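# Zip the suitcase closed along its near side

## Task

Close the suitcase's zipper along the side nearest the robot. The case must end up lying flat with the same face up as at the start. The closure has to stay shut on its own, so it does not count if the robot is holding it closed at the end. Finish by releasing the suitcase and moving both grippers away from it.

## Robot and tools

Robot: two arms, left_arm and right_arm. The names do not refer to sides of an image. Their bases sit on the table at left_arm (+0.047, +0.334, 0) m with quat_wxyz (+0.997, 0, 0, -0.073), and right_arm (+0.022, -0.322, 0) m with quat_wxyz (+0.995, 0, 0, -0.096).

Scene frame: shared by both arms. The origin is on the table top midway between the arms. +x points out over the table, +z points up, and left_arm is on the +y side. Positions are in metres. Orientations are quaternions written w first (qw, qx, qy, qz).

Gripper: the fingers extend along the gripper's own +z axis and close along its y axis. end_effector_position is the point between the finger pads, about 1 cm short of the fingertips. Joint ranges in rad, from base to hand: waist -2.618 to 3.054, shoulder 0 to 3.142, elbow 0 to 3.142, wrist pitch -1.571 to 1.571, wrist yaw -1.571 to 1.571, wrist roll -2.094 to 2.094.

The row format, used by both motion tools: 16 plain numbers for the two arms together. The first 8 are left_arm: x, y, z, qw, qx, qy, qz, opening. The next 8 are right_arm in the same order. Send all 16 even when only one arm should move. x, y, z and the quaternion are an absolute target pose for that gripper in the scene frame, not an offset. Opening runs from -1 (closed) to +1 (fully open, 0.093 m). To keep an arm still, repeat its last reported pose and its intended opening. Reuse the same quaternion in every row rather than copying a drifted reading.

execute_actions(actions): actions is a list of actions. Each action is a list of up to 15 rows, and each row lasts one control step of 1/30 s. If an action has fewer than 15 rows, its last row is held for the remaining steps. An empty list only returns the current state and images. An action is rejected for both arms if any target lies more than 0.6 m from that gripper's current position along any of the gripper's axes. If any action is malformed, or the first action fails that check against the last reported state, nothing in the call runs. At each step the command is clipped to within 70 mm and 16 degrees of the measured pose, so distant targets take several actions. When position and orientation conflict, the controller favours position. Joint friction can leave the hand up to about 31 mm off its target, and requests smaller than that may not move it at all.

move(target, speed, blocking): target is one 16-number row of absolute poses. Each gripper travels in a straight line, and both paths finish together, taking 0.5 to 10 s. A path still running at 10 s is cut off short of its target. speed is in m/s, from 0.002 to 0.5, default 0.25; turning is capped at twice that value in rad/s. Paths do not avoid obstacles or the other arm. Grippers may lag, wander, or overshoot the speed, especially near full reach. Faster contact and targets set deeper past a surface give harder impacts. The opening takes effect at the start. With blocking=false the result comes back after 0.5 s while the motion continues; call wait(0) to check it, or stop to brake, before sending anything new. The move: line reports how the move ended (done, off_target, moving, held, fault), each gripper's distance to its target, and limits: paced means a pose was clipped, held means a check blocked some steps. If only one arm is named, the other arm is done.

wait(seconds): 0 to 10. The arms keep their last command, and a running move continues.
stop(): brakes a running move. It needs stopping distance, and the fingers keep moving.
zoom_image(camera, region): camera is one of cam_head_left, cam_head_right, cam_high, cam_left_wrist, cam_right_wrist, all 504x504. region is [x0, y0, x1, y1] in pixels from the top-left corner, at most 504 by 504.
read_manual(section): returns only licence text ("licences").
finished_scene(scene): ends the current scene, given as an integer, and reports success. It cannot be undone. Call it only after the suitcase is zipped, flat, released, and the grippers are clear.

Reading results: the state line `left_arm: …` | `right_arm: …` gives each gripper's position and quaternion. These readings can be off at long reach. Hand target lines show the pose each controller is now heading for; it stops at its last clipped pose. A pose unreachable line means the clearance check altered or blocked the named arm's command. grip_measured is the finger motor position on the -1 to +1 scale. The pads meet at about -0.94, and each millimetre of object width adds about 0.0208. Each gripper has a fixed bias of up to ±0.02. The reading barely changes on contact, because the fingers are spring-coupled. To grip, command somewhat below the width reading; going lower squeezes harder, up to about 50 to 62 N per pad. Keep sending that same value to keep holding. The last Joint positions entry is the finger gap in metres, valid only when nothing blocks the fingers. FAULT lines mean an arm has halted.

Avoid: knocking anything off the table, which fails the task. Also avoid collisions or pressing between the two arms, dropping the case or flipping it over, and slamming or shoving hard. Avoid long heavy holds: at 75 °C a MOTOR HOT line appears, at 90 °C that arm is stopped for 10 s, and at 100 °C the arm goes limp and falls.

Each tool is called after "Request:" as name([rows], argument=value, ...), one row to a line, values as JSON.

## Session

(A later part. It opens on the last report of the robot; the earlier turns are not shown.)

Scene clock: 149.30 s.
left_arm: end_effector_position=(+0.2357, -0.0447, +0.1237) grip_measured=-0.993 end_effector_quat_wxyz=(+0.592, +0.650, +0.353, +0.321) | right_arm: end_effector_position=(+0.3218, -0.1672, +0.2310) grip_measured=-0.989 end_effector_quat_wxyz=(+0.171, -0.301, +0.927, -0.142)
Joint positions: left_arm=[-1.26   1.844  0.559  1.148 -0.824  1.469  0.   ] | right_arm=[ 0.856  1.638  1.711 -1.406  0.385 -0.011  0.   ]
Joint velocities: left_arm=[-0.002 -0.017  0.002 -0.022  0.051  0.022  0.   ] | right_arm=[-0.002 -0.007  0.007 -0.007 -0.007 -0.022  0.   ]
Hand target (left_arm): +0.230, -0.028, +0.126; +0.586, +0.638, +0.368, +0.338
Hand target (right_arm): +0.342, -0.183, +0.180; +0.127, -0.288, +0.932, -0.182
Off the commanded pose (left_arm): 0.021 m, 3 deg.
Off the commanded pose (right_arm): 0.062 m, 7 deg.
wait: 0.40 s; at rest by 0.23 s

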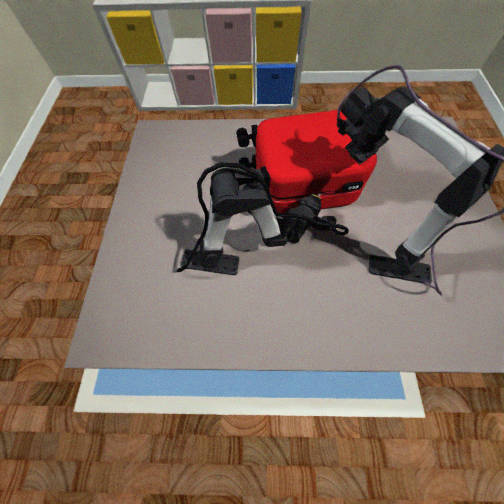

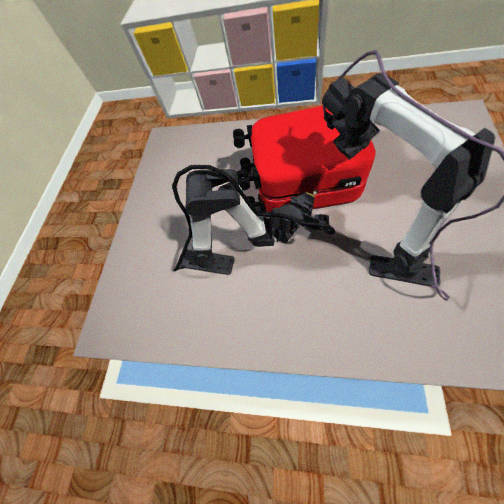

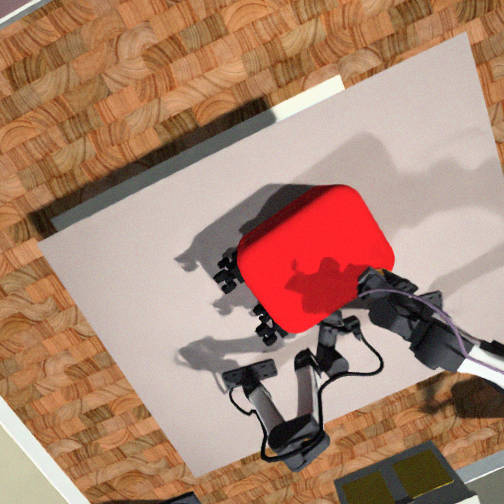

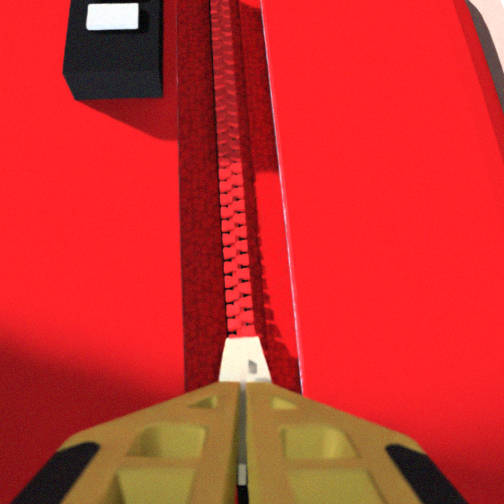

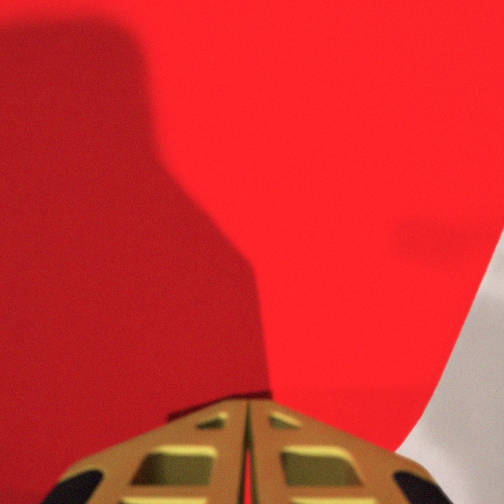

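Request:
execute_actions([
  [[0.2274,-0.0231,0.128,0.584,0.639,0.369,0.337,-1,0.35,-0.18,0.177,0.1315,-0.2866,0.931,-0.184,-1],[0.2271,-0.0205,0.128,0.583,0.64,0.369,0.337,-1,0.35,-0.18,0.177,0.1315,-0.2866,0.931,-0.184,-1],[0.2267,-0.0179,0.128,0.583,0.641,0.37,0.336,-1,0.35,-0.18,0.177,0.1315,-0.2866,0.931,-0.184,-1],[0.2264,-0.0153,0.128,0.582,0.642,0.37,0.335,-1,0.35,-0.18,0.177,0.1315,-0.2866,0.931,-0.184,-1],[0.2261,-0.0127,0.128,0.581,0.643,0.37,0.334,-1,0.35,-0.18,0.177,0.1315,-0.2866,0.931,-0.184,-1],[0.2258,-0.0101,0.128,0.58,0.644,0.37,0.334,-1,0.35,-0.18,0.177,0.1315,-0.2866,0.931,-0.184,-1],[0.2255,-0.0075,0.128,0.58,0.645,0.37,0.333,-1,0.35,-0.18,0.177,0.1315,-0.2866,0.931,-0.184,-1],[0.2251,-0.0049,0.128,0.579,0.646,0.37,0.332,-1,0.35,-0.18,0.177,0.1315,-0.2866,0.931,-0.184,-1],[0.2248,-0.0023,0.128,0.578,0.647,0.371,0.331,-1,0.35,-0.18,0.177,0.1315,-0.2866,0.931,-0.184,-1],[0.2245,0.0003,0.128,0.577,0.648,0.371,0.331,-1,0.35,-0.18,0.177,0.1315,-0.2866,0.931,-0.184,-1],[0.2242,0.0029,0.128,0.577,0.649,0.371,0.33,-1,0.35,-0.18,0.177,0.1315,-0.2866,0.931,-0.184,-1],[0.2239,0.0055,0.128,0.576,0.65,0.371,0.329,-1,0.35,-0.18,0.177,0.1315,-0.2866,0.931,-0.184,-1],[0.2235,0.0081,0.128,0.575,0.65,0.371,0.329,-1,0.35,-0.18,0.177,0.1315,-0.2866,0.931,-0.184,-1],[0.2232,0.0107,0.128,0.574,0.651,0.371,0.328,-1,0.35,-0.18,0.177,0.1315,-0.2866,0.931,-0.184,-1],[0.2229,0.0133,0.128,0.573,0.652,0.372,0.327,-1,0.35,-0.18,0.177,0.1315,-0.2866,0.931,-0.184,-1]],
  [[0.2226,0.0159,0.128,0.573,0.653,0.372,0.326,-1,0.35,-0.18,0.177,0.1315,-0.2866,0.931,-0.184,-1],[0.2223,0.0185,0.128,0.572,0.654,0.372,0.326,-1,0.35,-0.18,0.177,0.1315,-0.2866,0.931,-0.184,-1],[0.2219,0.0211,0.128,0.571,0.655,0.372,0.325,-1,0.35,-0.18,0.177,0.1315,-0.2866,0.931,-0.184,-1],[0.2216,0.0237,0.128,0.57,0.656,0.372,0.324,-1,0.35,-0.18,0.177,0.1315,-0.2866,0.931,-0.184,-1],[0.2213,0.0263,0.128,0.57,0.657,0.372,0.323,-1,0.35,-0.18,0.177,0.1315,-0.2866,0.931,-0.184,-1],[0.221,0.0289,0.128,0.569,0.658,0.373,0.323,-1,0.35,-0.18,0.177,0.1315,-0.2866,0.931,-0.184,-1],[0.2207,0.0315,0.128,0.568,0.659,0.373,0.322,-1,0.35,-0.18,0.177,0.1315,-0.2866,0.931,-0.184,-1],[0.2203,0.0341,0.129,0.567,0.66,0.373,0.321,-1,0.35,-0.18,0.177,0.1315,-0.2866,0.931,-0.184,-1],[0.22,0.0367,0.129,0.567,0.661,0.373,0.32,-1,0.35,-0.18,0.177,0.1315,-0.2866,0.931,-0.184,-1],[0.2197,0.0393,0.129,0.566,0.662,0.373,0.32,-1,0.35,-0.18,0.177,0.1315,-0.2866,0.931,-0.184,-1],[0.2194,0.0419,0.129,0.565,0.662,0.373,0.319,-1,0.35,-0.18,0.177,0.1315,-0.2866,0.931,-0.184,-1],[0.2191,0.0445,0.129,0.564,0.663,0.374,0.318,-1,0.35,-0.18,0.177,0.1315,-0.2866,0.931,-0.184,-1],[0.2187,0.0471,0.129,0.563,0.664,0.374,0.318,-1,0.35,-0.18,0.177,0.1315,-0.2866,0.931,-0.184,-1],[0.2184,0.0497,0.129,0.563,0.665,0.374,0.317,-1,0.35,-0.18,0.177,0.1315,-0.2866,0.931,-0.184,-1],[0.2181,0.0523,0.129,0.562,0.666,0.374,0.316,-1,0.35,-0.18,0.177,0.1315,-0.2866,0.931,-0.184,-1]],
  [[0.2178,0.0549,0.129,0.561,0.667,0.374,0.315,-1,0.35,-0.18,0.177,0.1315,-0.2866,0.931,-0.184,-1],[0.2175,0.0575,0.129,0.56,0.668,0.374,0.315,-1,0.35,-0.18,0.177,0.1315,-0.2866,0.931,-0.184,-1],[0.2171,0.0601,0.129,0.56,0.669,0.375,0.314,-1,0.35,-0.18,0.177,0.1315,-0.2866,0.931,-0.184,-1],[0.2168,0.0627,0.129,0.559,0.67,0.375,0.313,-1,0.35,-0.18,0.177,0.1315,-0.2866,0.931,-0.184,-1],[0.2165,0.0653,0.129,0.558,0.671,0.375,0.312,-1,0.35,-0.18,0.177,0.1315,-0.2866,0.931,-0.184,-1],[0.2162,0.0679,0.129,0.557,0.672,0.375,0.312,-1,0.35,-0.18,0.177,0.1315,-0.2866,0.931,-0.184,-1],[0.2159,0.0705,0.129,0.557,0.673,0.375,0.311,-1,0.35,-0.18,0.177,0.1315,-0.2866,0.931,-0.184,-1],[0.2156,0.0731,0.129,0.556,0.673,0.375,0.31,-1,0.35,-0.18,0.177,0.1315,-0.2866,0.931,-0.184,-1],[0.2154,0.0757,0.129,0.555,0.674,0.376,0.31,-1,0.35,-0.18,0.177,0.1315,-0.2866,0.931,-0.184,-1],[0.2152,0.0783,0.129,0.554,0.675,0.376,0.309,-1,0.35,-0.18,0.177,0.1315,-0.2866,0.931,-0.184,-1],[0.215,0.0809,0.129,0.553,0.676,0.376,0.308,-1,0.35,-0.18,0.177,0.1315,-0.2866,0.931,-0.184,-1],[0.215,0.0835,0.129,0.553,0.677,0.376,0.307,-1,0.35,-0.18,0.177,0.1315,-0.2866,0.931,-0.184,-1],[0.215,0.0861,0.129,0.552,0.678,0.376,0.307,-1,0.35,-0.18,0.177,0.1315,-0.2866,0.931,-0.184,-1],[0.215,0.0887,0.129,0.551,0.679,0.377,0.306,-1,0.35,-0.18,0.177,0.1315,-0.2866,0.931,-0.184,-1],[0.215,0.091,0.129,0.55,0.68,0.377,0.305,-1,0.35,-0.18,0.177,0.1315,-0.2866,0.931,-0.184,-1]],
])

Request:
wait(seconds=0.4)

Request:
zoom_image(camera="cam_head_left", region=[230, 160, 330, 235])

Scene clock: 160.23 s.
left_arm: end_effector_position=(+0.2120, +0.0696, +0.1246) grip_measured=-0.993 end_effector_quat_wxyz=(+0.556, +0.693, +0.357, +0.289) | right_arm: end_effector_position=(+0.3337, -0.1516, +0.2327) grip_measured=-0.989 end_effector_quat_wxyz=(+0.202, -0.296, +0.927, -0.112)
Joint positions: left_arm=[-1.246  1.179  0.175  0.704 -0.752  1.366  0.   ] | right_arm=[ 0.854  1.638  1.706 -1.32   0.347 -0.014  0.   ]
Joint velocities: left_arm=[ 0.042 -0.628 -0.198 -0.564  0.007 -0.007  0.   ] | right_arm=[-0.007 -0.012  0.002 -0.095 -0.081 -0.037  0.   ]
Hand target (left_arm): +0.217, +0.088, +0.126; +0.552, +0.679, +0.376, +0.306
Hand target (right_arm): +0.343, -0.181, +0.183; +0.128, -0.291, +0.931, -0.180
Off the commanded pose (left_arm): 0.022 m, 3 deg.
Off the commanded pose (right_arm): 0.065 m, 12 deg.

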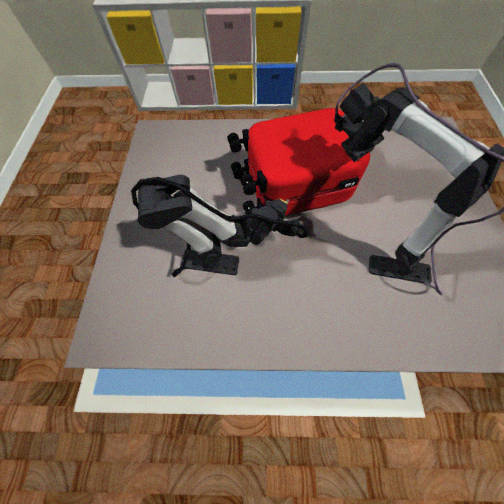

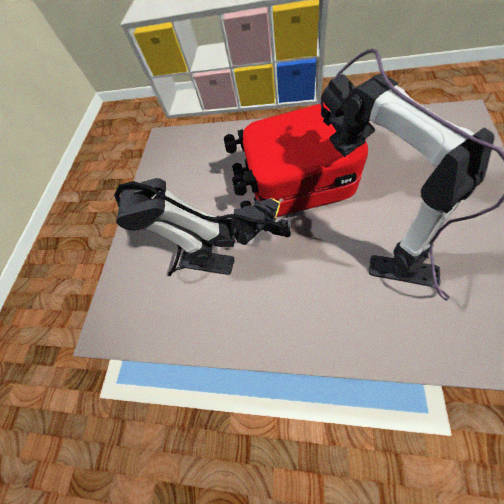

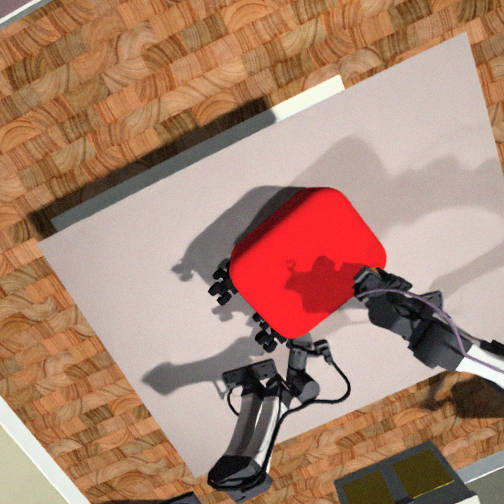

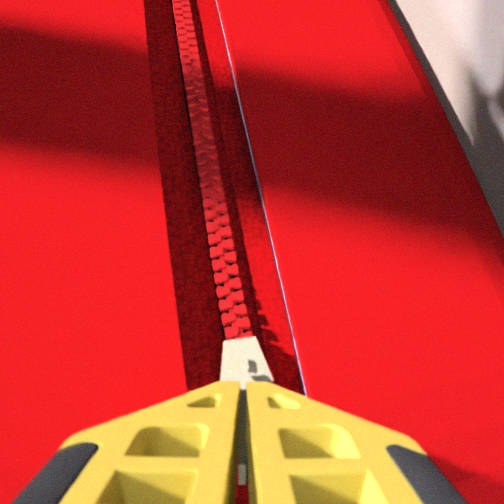

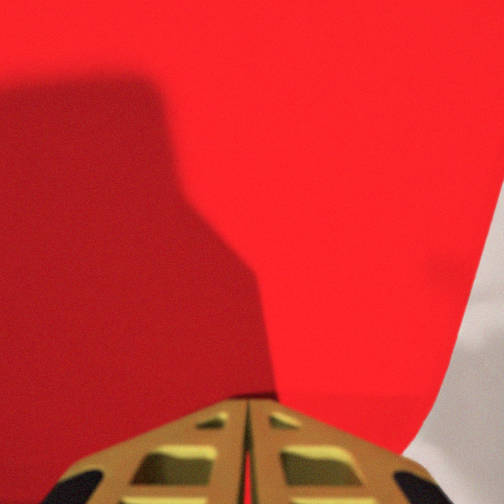

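Scene clock: 160.63 s.
left_arm: end_effector_position=(+0.2109, +0.0746, +0.1243) grip_measured=-0.993 end_effector_quat_wxyz=(+0.554, +0.696, +0.357, +0.286) | right_arm: end_effector_position=(+0.3337, -0.1516, +0.2327) grip_measured=-0.989 end_effector_quat_wxyz=(+0.202, -0.296, +0.927, -0.112)
Joint positions: left_arm=[-1.244  1.133  0.163  0.662 -0.745  1.361  0.   ] | right_arm=[ 0.854  1.638  1.706 -1.32   0.347 -0.014  0.   ]
Joint velocities: left_arm=[ 0.007  0.002 -0.007 -0.022 -0.007  0.066  0.   ] | right_arm=[ 0.007 -0.002 -0.007  0.007 -0.037 -0.037  0.   ]
Hand target (left_arm): +0.217, +0.088, +0.126; +0.552, +0.679, +0.376, +0.306
Hand target (right_arm): +0.343, -0.181, +0.183; +0.128, -0.291, +0.931, -0.180
Off the commanded pose (left_arm): 0.018 m, 4 deg.
Off the commanded pose (right_arm): 0.065 m, 12 deg.
wait: 0.40 s; at rest by 0.23 s

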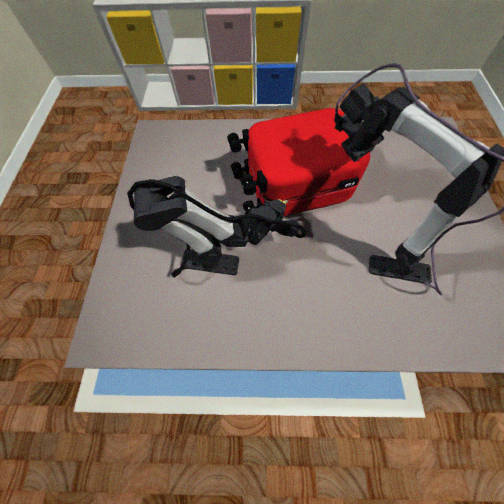

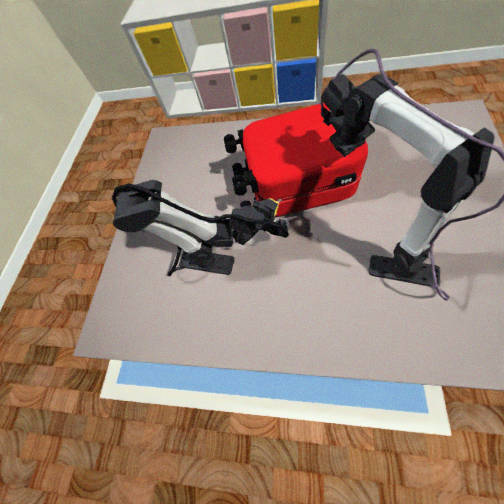

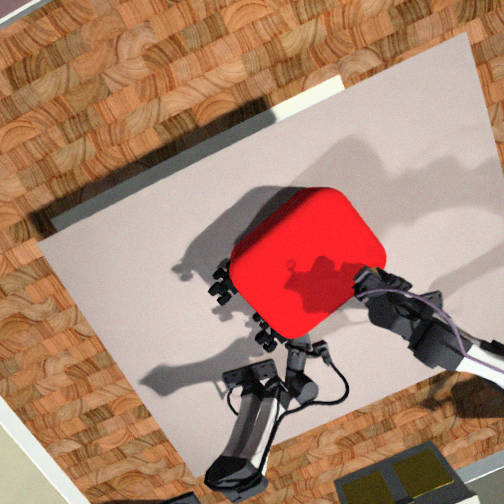

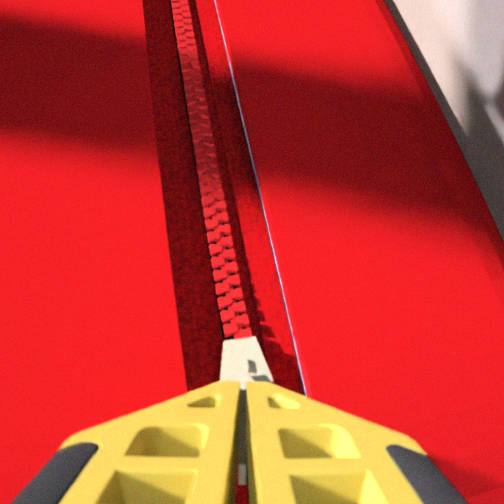

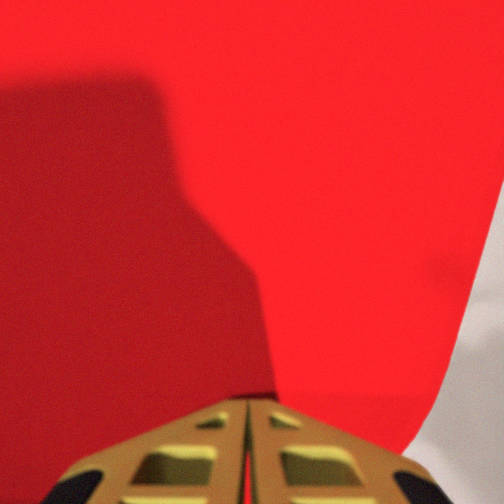

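Region (230, 160, 330, 235) of cam_head_left's 504x504 image, scaled by 5.040, with more detail than that image has; it fills the top 378 rows of this view, and the rest is white.

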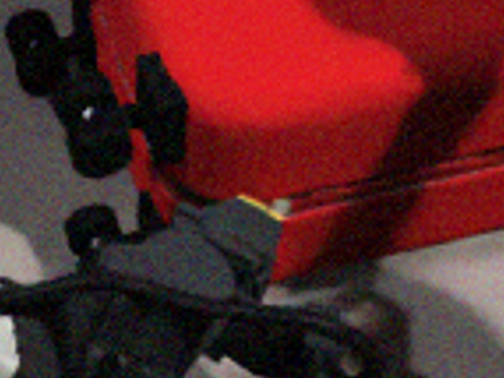

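Request:
execute_actions([
  [[0.2143,0.092,0.129,0.549,0.683,0.375,0.302,-1,0.3515,-0.178,0.177,0.1315,-0.2866,0.931,-0.184,-1],[0.2136,0.093,0.129,0.549,0.685,0.373,0.299,-1,0.353,-0.176,0.177,0.1315,-0.2866,0.931,-0.184,-1],[0.2129,0.0945,0.129,0.548,0.688,0.371,0.297,-1,0.3545,-0.174,0.177,0.1315,-0.2866,0.931,-0.184,-1],[0.2122,0.096,0.129,0.548,0.69,0.369,0.294,-1,0.356,-0.172,0.177,0.1315,-0.2866,0.931,-0.184,-1],[0.2115,0.098,0.129,0.547,0.693,0.367,0.291,-1,0.3575,-0.17,0.177,0.1315,-0.2866,0.931,-0.184,-1],[0.2108,0.1,0.13,0.546,0.696,0.365,0.288,-1,0.359,-0.168,0.177,0.1315,-0.2866,0.931,-0.184,-1],[0.2101,0.102,0.13,0.546,0.698,0.363,0.285,-1,0.36,-0.167,0.177,0.1315,-0.2866,0.931,-0.184,-1],[0.2094,0.104,0.13,0.545,0.701,0.36,0.283,-1,0.36,-0.167,0.177,0.1315,-0.2866,0.931,-0.184,-1],[0.2088,0.106,0.13,0.545,0.703,0.358,0.28,-1,0.36,-0.167,0.177,0.1315,-0.2866,0.931,-0.184,-1],[0.2083,0.108,0.13,0.544,0.706,0.356,0.277,-1,0.36,-0.167,0.177,0.1315,-0.2866,0.931,-0.184,-1],[0.208,0.11,0.13,0.543,0.709,0.354,0.274,-1,0.36,-0.167,0.177,0.1315,-0.2866,0.931,-0.184,-1],[0.208,0.112,0.13,0.543,0.711,0.352,0.271,-1,0.36,-0.167,0.177,0.1315,-0.2866,0.931,-0.184,-1],[0.208,0.114,0.13,0.542,0.714,0.35,0.268,-1,0.36,-0.167,0.177,0.1315,-0.2866,0.931,-0.184,-1],[0.2081,0.116,0.13,0.541,0.716,0.348,0.266,-1,0.36,-0.167,0.177,0.1315,-0.2866,0.931,-0.184,-1],[0.2083,0.118,0.13,0.541,0.719,0.346,0.263,-1,0.36,-0.167,0.177,0.1315,-0.2866,0.931,-0.184,-1]],
  [[0.2086,0.12,0.131,0.54,0.722,0.344,0.26,-1,0.36,-0.167,0.177,0.1315,-0.2866,0.931,-0.184,-1],[0.209,0.122,0.131,0.539,0.724,0.342,0.257,-1,0.36,-0.167,0.177,0.1315,-0.2866,0.931,-0.184,-1],[0.2094,0.124,0.131,0.539,0.727,0.34,0.254,-1,0.36,-0.167,0.177,0.1315,-0.2866,0.931,-0.184,-1],[0.2099,0.126,0.131,0.538,0.729,0.337,0.251,-1,0.36,-0.167,0.177,0.1315,-0.2866,0.931,-0.184,-1],[0.2105,0.128,0.131,0.537,0.732,0.335,0.249,-1,0.36,-0.167,0.177,0.1315,-0.2866,0.931,-0.184,-1],[0.2111,0.13,0.131,0.537,0.734,0.333,0.246,-1,0.36,-0.167,0.177,0.1315,-0.2866,0.931,-0.184,-1],[0.2118,0.132,0.131,0.536,0.737,0.331,0.243,-1,0.36,-0.167,0.177,0.1315,-0.2866,0.931,-0.184,-1],[0.2126,0.134,0.131,0.535,0.739,0.329,0.24,-1,0.36,-0.167,0.177,0.1315,-0.2866,0.931,-0.184,-1],[0.2134,0.136,0.131,0.534,0.742,0.327,0.237,-1,0.36,-0.167,0.177,0.1315,-0.2866,0.931,-0.184,-1],[0.2143,0.138,0.132,0.534,0.744,0.325,0.234,-1,0.36,-0.167,0.177,0.1315,-0.2866,0.931,-0.184,-1],[0.2152,0.14,0.132,0.533,0.747,0.322,0.231,-1,0.36,-0.167,0.177,0.1315,-0.2866,0.931,-0.184,-1],[0.2161,0.142,0.132,0.532,0.749,0.32,0.229,-1,0.36,-0.167,0.177,0.1315,-0.2866,0.931,-0.184,-1],[0.2171,0.144,0.132,0.531,0.752,0.318,0.226,-1,0.36,-0.167,0.177,0.1315,-0.2866,0.931,-0.184,-1],[0.2181,0.1455,0.132,0.531,0.754,0.316,0.223,-1,0.36,-0.167,0.177,0.1315,-0.2866,0.931,-0.184,-1],[0.219,0.147,0.132,0.53,0.757,0.314,0.22,-1,0.36,-0.167,0.177,0.1315,-0.2866,0.931,-0.184,-1]],
])

Request:
wait(seconds=0.6)

Request:
zoom_image(camera="cam_head_left", region=[230, 160, 330, 235])

Scene clock: 169.33 s.
left_arm: end_effector_position=(+0.2127, +0.1328, +0.1275) grip_measured=-0.993 end_effector_quat_wxyz=(+0.546, +0.745, +0.319, +0.213) | right_arm: end_effector_position=(+0.3453, -0.1424, +0.2322) grip_measured=-0.989 end_effector_quat_wxyz=(+0.212, -0.296, +0.924, -0.114)
Joint positions: left_arm=[-0.875  0.435  0.112 -0.004 -0.214  1.467  0.   ] | right_arm=[ 0.859  1.677  1.739 -1.296  0.359 -0.014  0.   ]
Joint velocities: left_arm=[ 0.808 -0.369  0.046 -0.418  0.886  0.286  0.   ] | right_arm=[0.002 0.012 0.007 0.037 0.051 0.022 0.   ]
Hand target (left_arm): +0.220, +0.145, +0.131; +0.532, +0.750, +0.318, +0.232
Hand target (right_arm): +0.354, -0.168, +0.183; +0.131, -0.291, +0.930, -0.180
Off the commanded pose (left_arm): 0.016 m, 2 deg.
Off the commanded pose (right_arm): 0.062 m, 12 deg.

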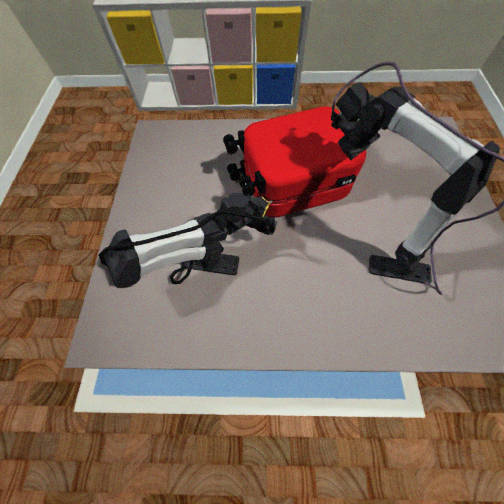

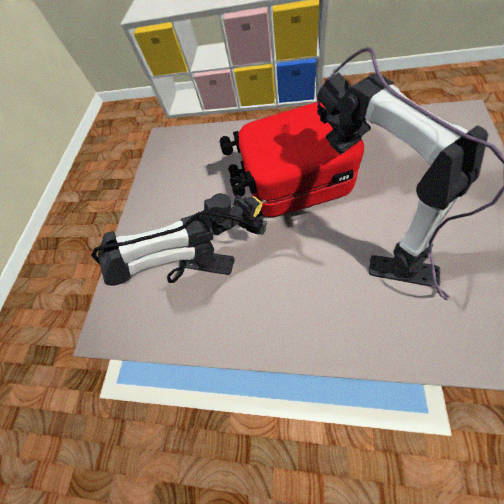

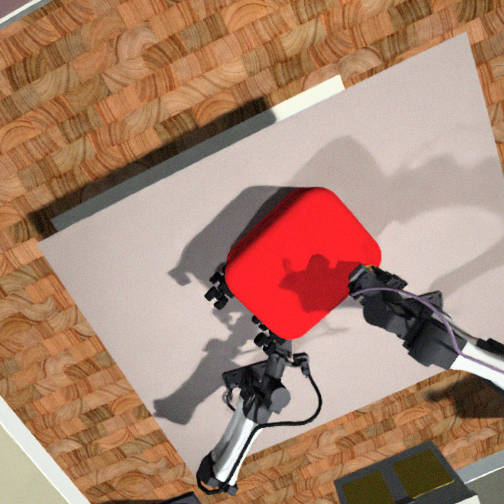

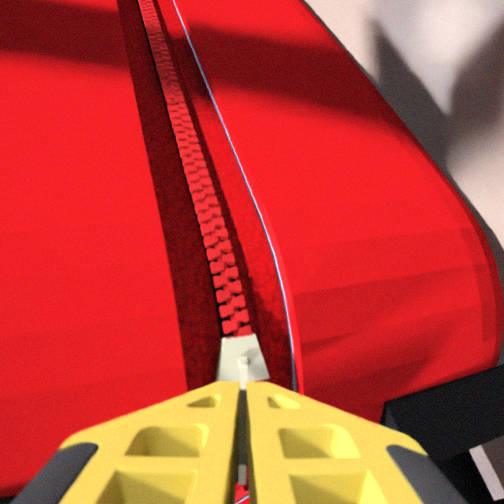

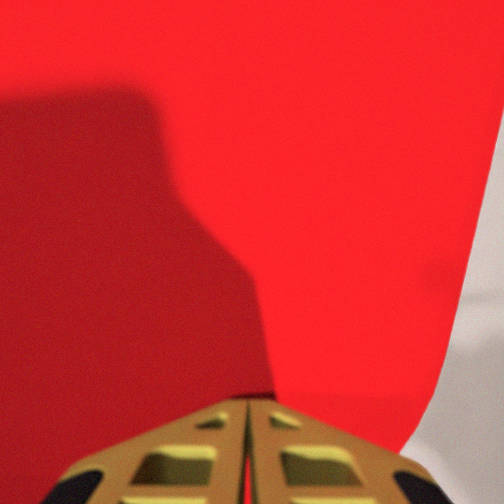

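Scene clock: 169.93 s.
left_arm: end_effector_position=(+0.2131, +0.1349, +0.1273) grip_measured=-0.993 end_effector_quat_wxyz=(+0.542, +0.755, +0.304, +0.208) | right_arm: end_effector_position=(+0.3474, -0.1415, +0.2320) grip_measured=-0.989 end_effector_quat_wxyz=(+0.215, -0.295, +0.924, -0.114)
Joint positions: left_arm=[-0.817  0.418  0.121 -0.038 -0.134  1.508  0.   ] | right_arm=[ 0.859  1.68   1.739 -1.287  0.362 -0.014  0.   ]
Joint velocities: left_arm=[-0.017 -0.012 -0.012  0.022 -0.051  0.007  0.   ] | right_arm=[-0.002 -0.017  0.002 -0.022 -0.022  0.007  0.   ]
Hand target (left_arm): +0.220, +0.145, +0.131; +0.532, +0.750, +0.318, +0.232
Hand target (right_arm): +0.354, -0.168, +0.183; +0.131, -0.291, +0.930, -0.180
Off the commanded pose (left_arm): 0.014 m, 2 deg.
Off the commanded pose (right_arm): 0.062 m, 13 deg.
wait: 0.60 s; at rest by 0.37 s

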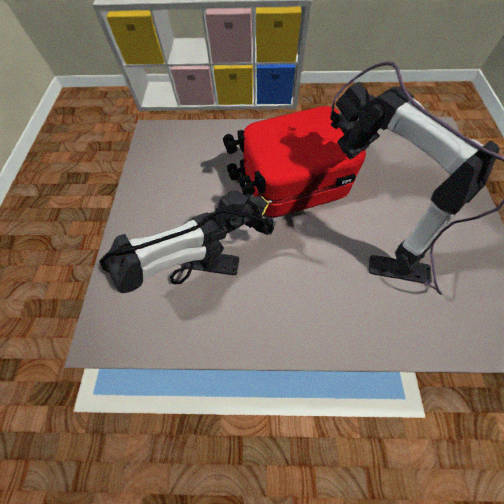

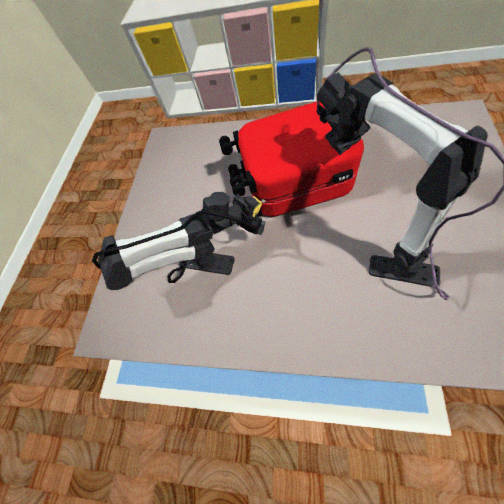

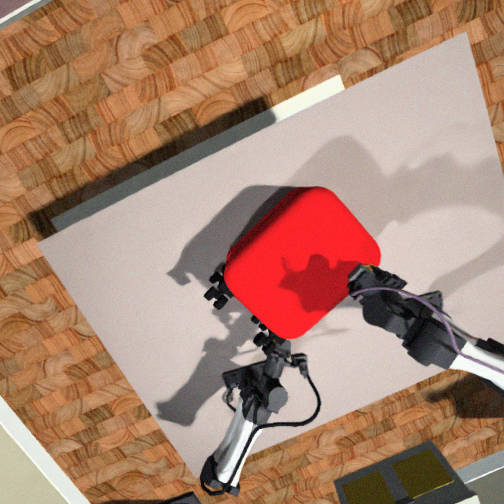

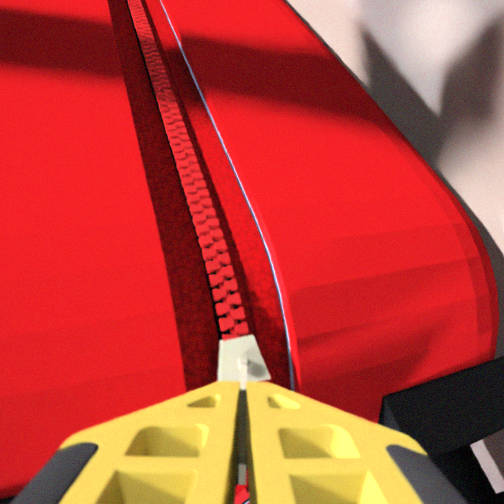

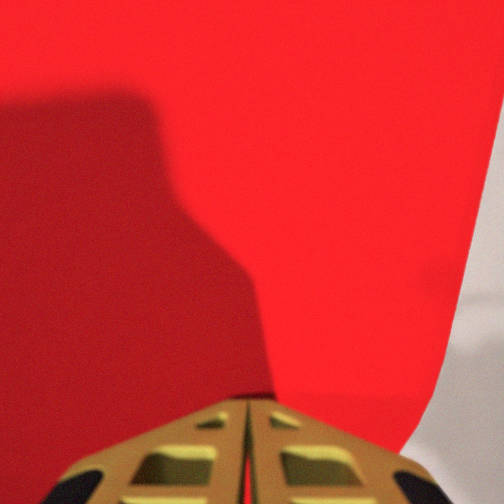

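Region (230, 160, 330, 235) of cam_head_left's 504x504 image, scaled by 5.040, with more detail than that image has; it fills the top 378 rows of this view, and the rest is white.

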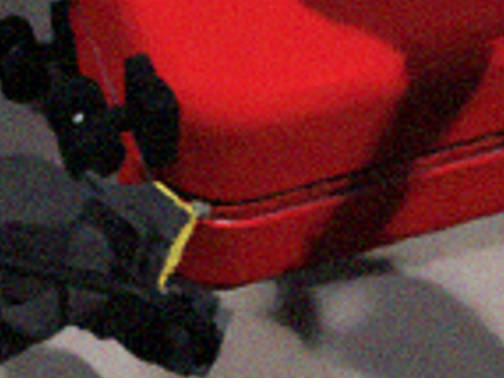

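Request:
execute_actions(actions=[])

Scene clock: 171.47 s.
left_arm: end_effector_position=(+0.2131, +0.1349, +0.1273) grip_measured=-0.993 end_effector_quat_wxyz=(+0.542, +0.755, +0.304, +0.208) | right_arm: end_effector_position=(+0.3474, -0.1415, +0.2320) grip_measured=-0.989 end_effector_quat_wxyz=(+0.215, -0.295, +0.924, -0.114)
Joint positions: left_arm=[-0.817  0.418  0.121 -0.038 -0.134  1.509  0.   ] | right_arm=[ 0.859  1.68   1.739 -1.287  0.362 -0.014  0.   ]
Joint velocities: left_arm=[-0.002  0.002  0.002 -0.066 -0.022 -0.022  0.   ] | right_arm=[ 0.012 -0.007 -0.002  0.022 -0.022  0.022  0.   ]
Hand target (left_arm): +0.220, +0.145, +0.131; +0.532, +0.750, +0.318, +0.232
Hand target (right_arm): +0.354, -0.168, +0.183; +0.131, -0.291, +0.930, -0.180
Off the commanded pose (left_arm): 0.014 m, 2 deg.
Off the commanded pose (right_arm): 0.062 m, 13 deg.

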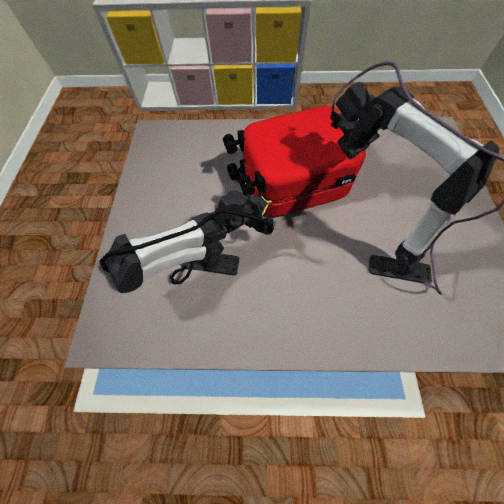

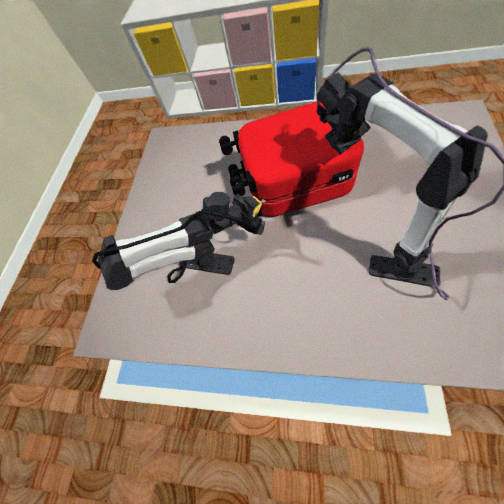

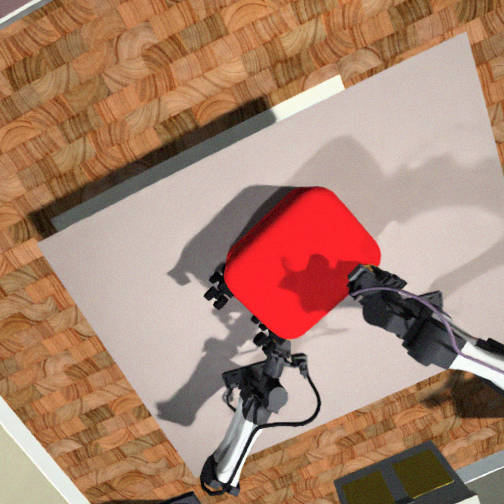

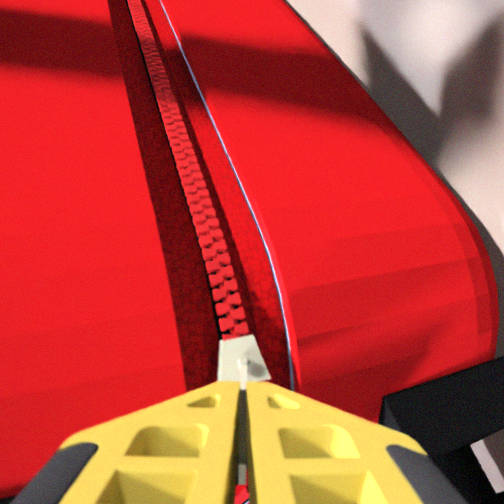

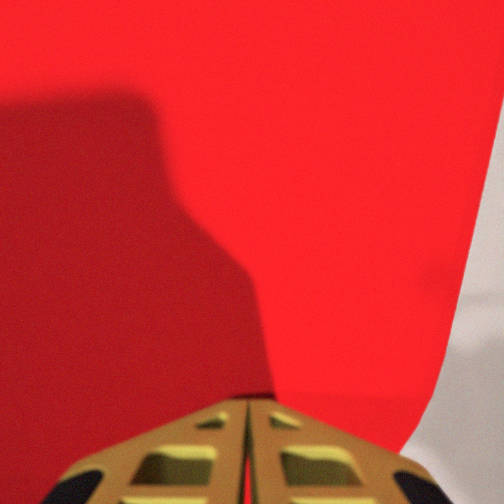

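Request:
execute_actions([
  [[0.220,0.149,0.132,0.53,0.757,0.314,0.22,-1,0.36,-0.167,0.177,0.1315,-0.2866,0.931,-0.184,-1],[0.221,0.150,0.132,0.53,0.757,0.314,0.22,-1,0.36,-0.167,0.177,0.1315,-0.2866,0.931,-0.184,-1],[0.222,0.152,0.132,0.53,0.757,0.314,0.22,-1,0.36,-0.167,0.177,0.1315,-0.2866,0.931,-0.184,-1],[0.223,0.153,0.132,0.53,0.757,0.314,0.22,-1,0.36,-0.167,0.177,0.1315,-0.2866,0.931,-0.184,-1],[0.224,0.155,0.132,0.53,0.757,0.314,0.22,-1,0.36,-0.167,0.177,0.1315,-0.2866,0.931,-0.184,-1],[0.225,0.156,0.132,0.53,0.757,0.314,0.22,-1,0.36,-0.167,0.177,0.1315,-0.2866,0.931,-0.184,-1],[0.226,0.158,0.132,0.53,0.757,0.314,0.22,-1,0.36,-0.167,0.177,0.1315,-0.2866,0.931,-0.184,-1],[0.227,0.159,0.132,0.53,0.757,0.314,0.22,-1,0.36,-0.167,0.177,0.1315,-0.2866,0.931,-0.184,-1],[0.228,0.161,0.132,0.53,0.757,0.314,0.22,-1,0.36,-0.167,0.177,0.1315,-0.2866,0.931,-0.184,-1]],
])

Scene clock: 174.27 s.
left_arm: end_effector_position=(+0.2204, +0.1449, +0.1278) grip_measured=-0.993 end_effector_quat_wxyz=(+0.546, +0.762, +0.294, +0.189) | right_arm: end_effector_position=(+0.3539, -0.1337, +0.2326) grip_measured=-0.989 end_effector_quat_wxyz=(+0.226, -0.293, +0.923, -0.104)
Joint positions: left_arm=[-0.618  0.392  0.129 -0.079  0.099  1.571  0.   ] | right_arm=[ 0.859  1.695  1.751 -1.259  0.348 -0.014  0.   ]
Joint velocities: left_arm=[ 0.056 -0.012  0.007 -0.037  0.11   0.007  0.   ] | right_arm=[ 0.027 -0.007 -0.007  0.007 -0.022 -0.022  0.   ]
Hand target (left_arm): +0.229, +0.159, +0.131; +0.530, +0.757, +0.312, +0.221
Hand target (right_arm): +0.355, -0.167, +0.184; +0.132, -0.292, +0.930, -0.179
Off the commanded pose (left_arm): 0.018 m, 5 deg.
Off the commanded pose (right_arm): 0.065 m, 14 deg.

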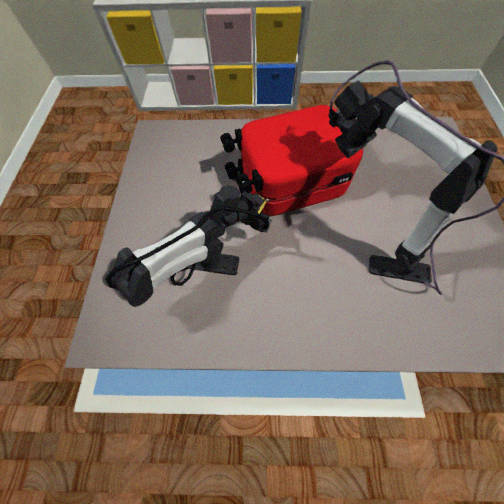

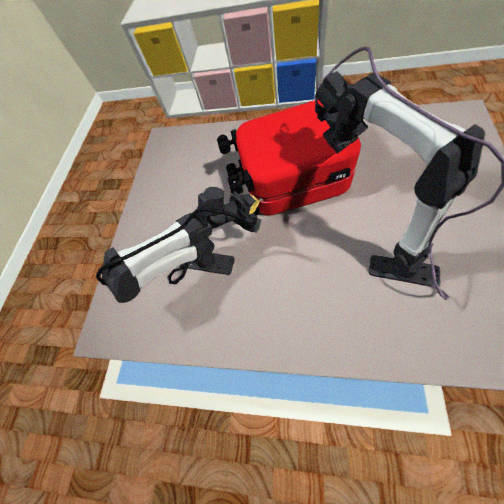

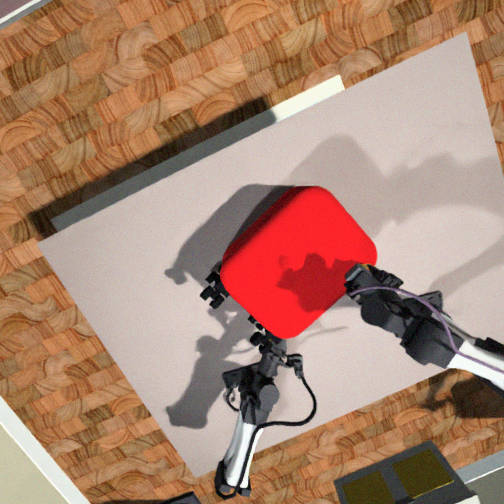

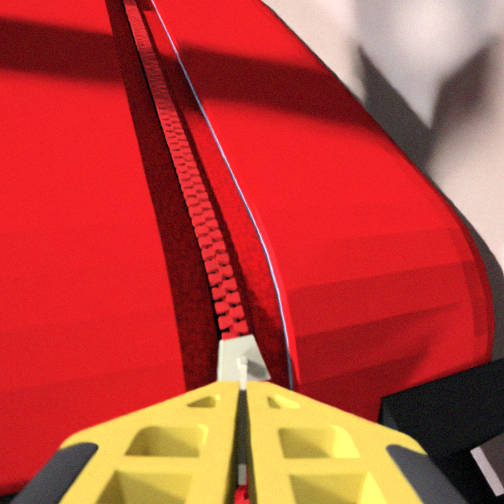

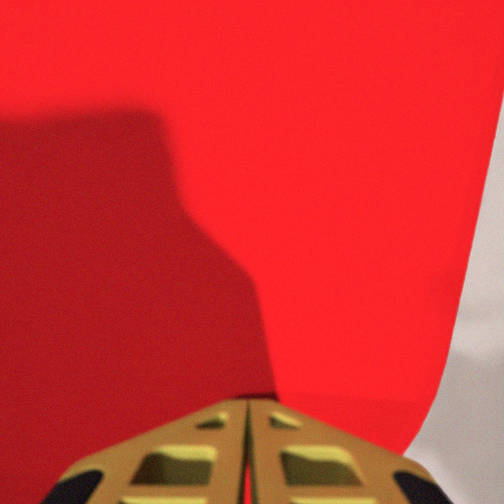

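Request:
execute_actions([
  [[0.226,0.157,0.131,0.54,0.76,0.30,0.20,-1,0.36,-0.16,0.19,0.15,-0.29,0.93,-0.17,-1],[0.224,0.153,0.131,0.54,0.76,0.30,0.20,-1,0.358,-0.155,0.2,0.17,-0.29,0.93,-0.15,-1],[0.222,0.149,0.130,0.545,0.762,0.294,0.19,-1,0.357,-0.15,0.21,0.19,-0.29,0.93,-0.13,-1],[0.220,0.146,0.130,0.545,0.762,0.294,0.19,-1,0.356,-0.143,0.22,0.21,-0.29,0.925,-0.115,-1],[0.220,0.145,0.130,0.545,0.762,0.294,0.19,-0.9,0.355,-0.138,0.23,0.226,-0.293,0.923,-0.104,-1],[0.220,0.145,0.130,0.545,0.762,0.294,0.19,-0.8,0.354,-0.135,0.238,0.226,-0.293,0.923,-0.104,-1],[0.220,0.145,0.130,0.545,0.762,0.294,0.19,-0.7,0.354,-0.135,0.246,0.226,-0.293,0.923,-0.104,-1],[0.220,0.145,0.130,0.545,0.762,0.294,0.19,-0.6,0.354,-0.135,0.254,0.226,-0.293,0.923,-0.104,-1],[0.220,0.145,0.130,0.545,0.762,0.294,0.19,-0.5,0.354,-0.135,0.262,0.226,-0.293,0.923,-0.104,-1],[0.220,0.145,0.130,0.545,0.762,0.294,0.19,-0.4,0.354,-0.135,0.27,0.226,-0.293,0.923,-0.104,-1],[0.220,0.145,0.130,0.545,0.762,0.294,0.19,-0.4,0.354,-0.135,0.278,0.226,-0.293,0.923,-0.104,-1],[0.220,0.145,0.130,0.545,0.762,0.294,0.19,-0.4,0.354,-0.135,0.286,0.226,-0.293,0.923,-0.104,-1]],
])

Request:
move(target=[0.08,0.09,0.135,0.572,0.817,0.057,0.04,-0.4,0.18,-0.42,0.32,0.274,0.265,0.921,-0.084,0], speed=0.3)

Scene clock: 177.30 s.
left_arm: end_effector_position=(+0.2203, +0.1450, +0.1275) grip_measured=-0.402 end_effector_quat_wxyz=(+0.545, +0.763, +0.291, +0.189) | right_arm: end_effector_position=(+0.3579, -0.1287, +0.2896) grip_measured=-0.989 end_effector_quat_wxyz=(+0.259, -0.286, +0.918, -0.087)
Joint positions: left_arm=[-0.614  0.392  0.129 -0.081  0.105  1.579  0.026] | right_arm=[ 0.859  1.742  2.024 -1.408  0.341 -0.015  0.   ]
Joint velocities: left_arm=[-0.022 -0.002 -0.002  0.022  0.007 -0.037  0.   ] | right_arm=[ 0.007  0.071  0.696 -0.447 -0.007 -0.037  0.   ]
Hand target (left_arm): +0.220, +0.145, +0.130; +0.545, +0.762, +0.294, +0.190
Hand target (right_arm): +0.354, -0.135, +0.286; +0.230, -0.293, +0.922, -0.103
Off the commanded pose (left_arm): 0.003 m, 0 deg.
Off the commanded pose (right_arm): 0.008 m, 4 deg.

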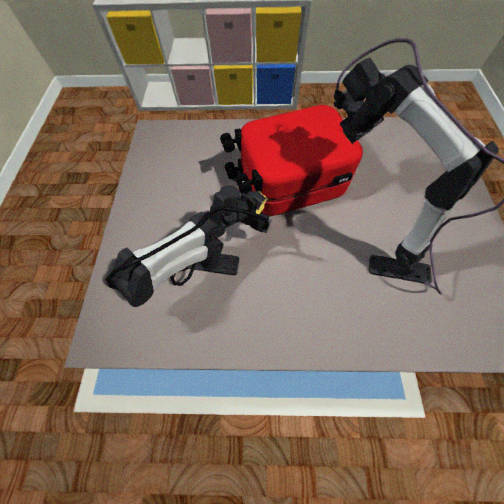

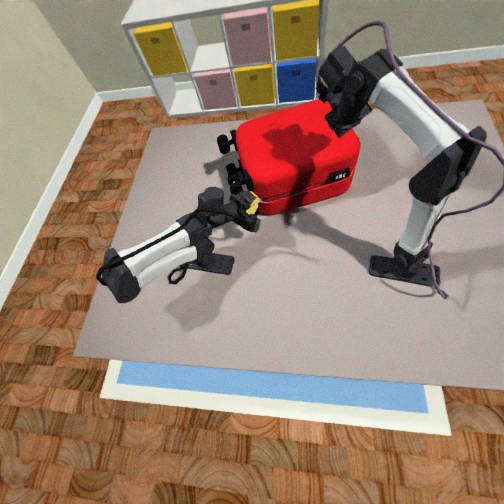

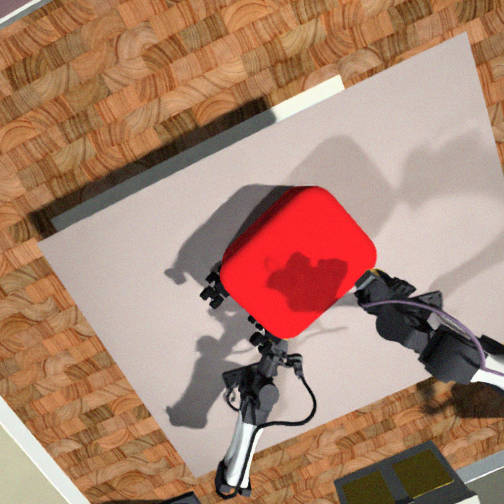

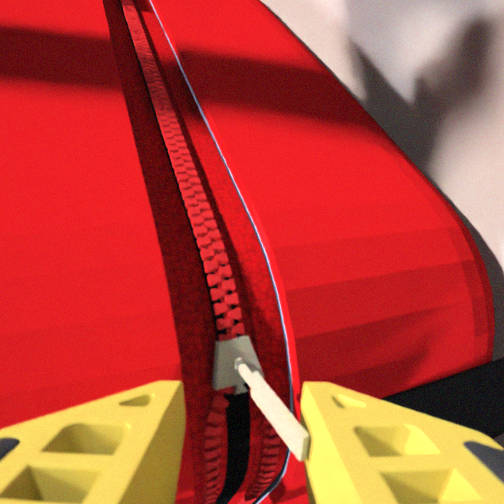

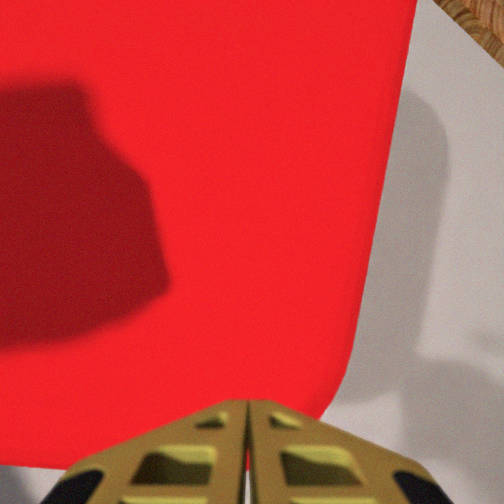

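Scene clock: 179.93 s.
left_arm: end_effector_position=(+0.0793, +0.0939, +0.1311) grip_measured=-0.402 end_effector_quat_wxyz=(+0.576, +0.815, +0.057, +0.036) | right_arm: end_effector_position=(+0.1793, -0.4163, +0.3188) grip_measured=-0.002 end_effector_quat_wxyz=(+0.275, +0.266, +0.920, -0.090)
Joint positions: left_arm=[-1.293  0.245  0.143 -0.239 -0.001  1.564  0.026] | right_arm=[-0.288  1.005  1.586 -1.569  0.064  0.063  0.045]
Joint velocities: left_arm=[-0.007 -0.002  0.002 -0.066 -0.037 -0.022  0.   ] | right_arm=[-0.002  0.012 -0.002  0.022  0.037 -0.066 -0.   ]
Hand target (left_arm): +0.079, +0.093, +0.135; +0.575, +0.815, +0.060, +0.036
Hand target (right_arm): +0.175, -0.414, +0.316; +0.274, +0.264, +0.920, -0.088
Off the commanded pose (left_arm): 0.006 m, 1 deg.
Off the commanded pose (right_arm): 0.004 m, 1 deg.
joint sent to its limit (right arm) — the command would take joint 4 (wrist pitch) past its lower limit, so that joint was sent only as far as its limit.
move: done

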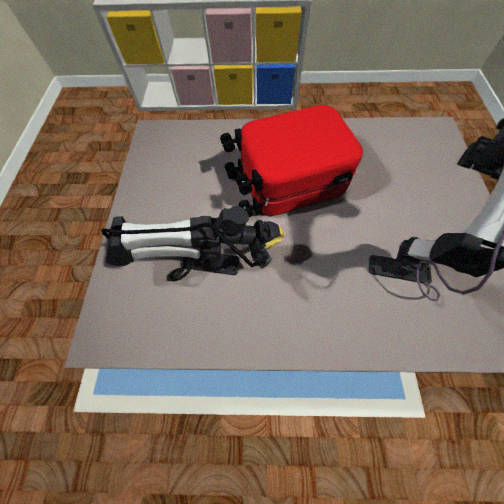

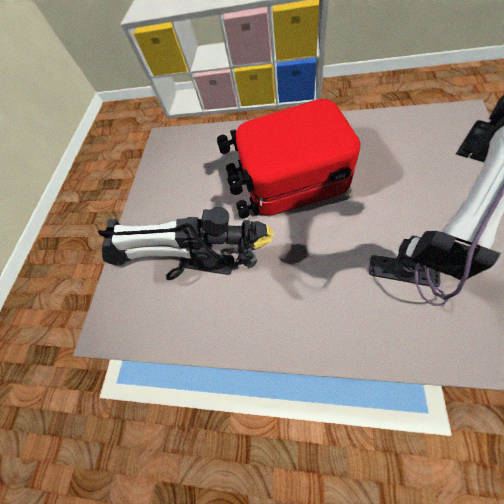

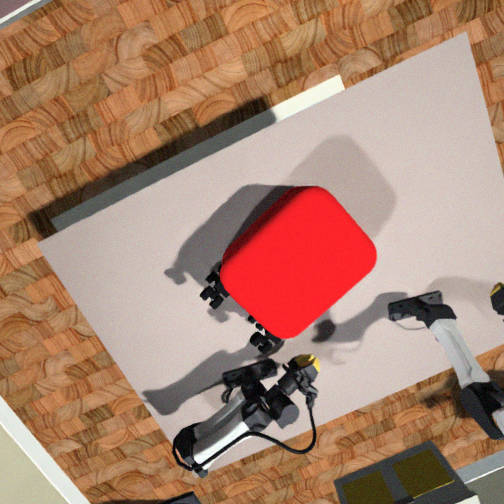

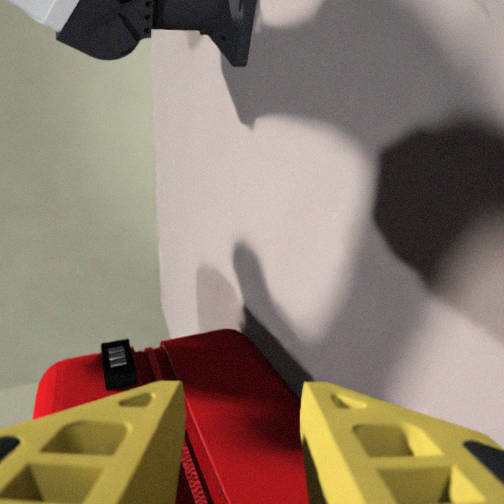

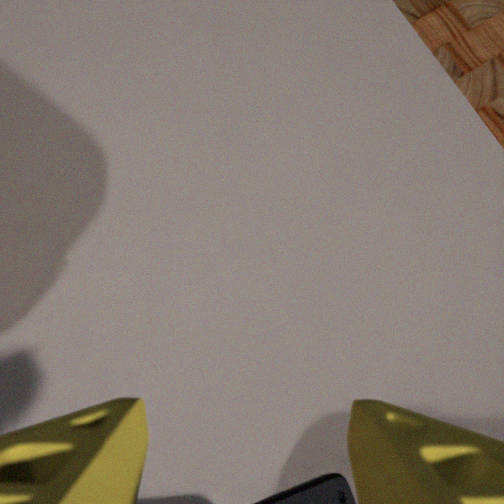

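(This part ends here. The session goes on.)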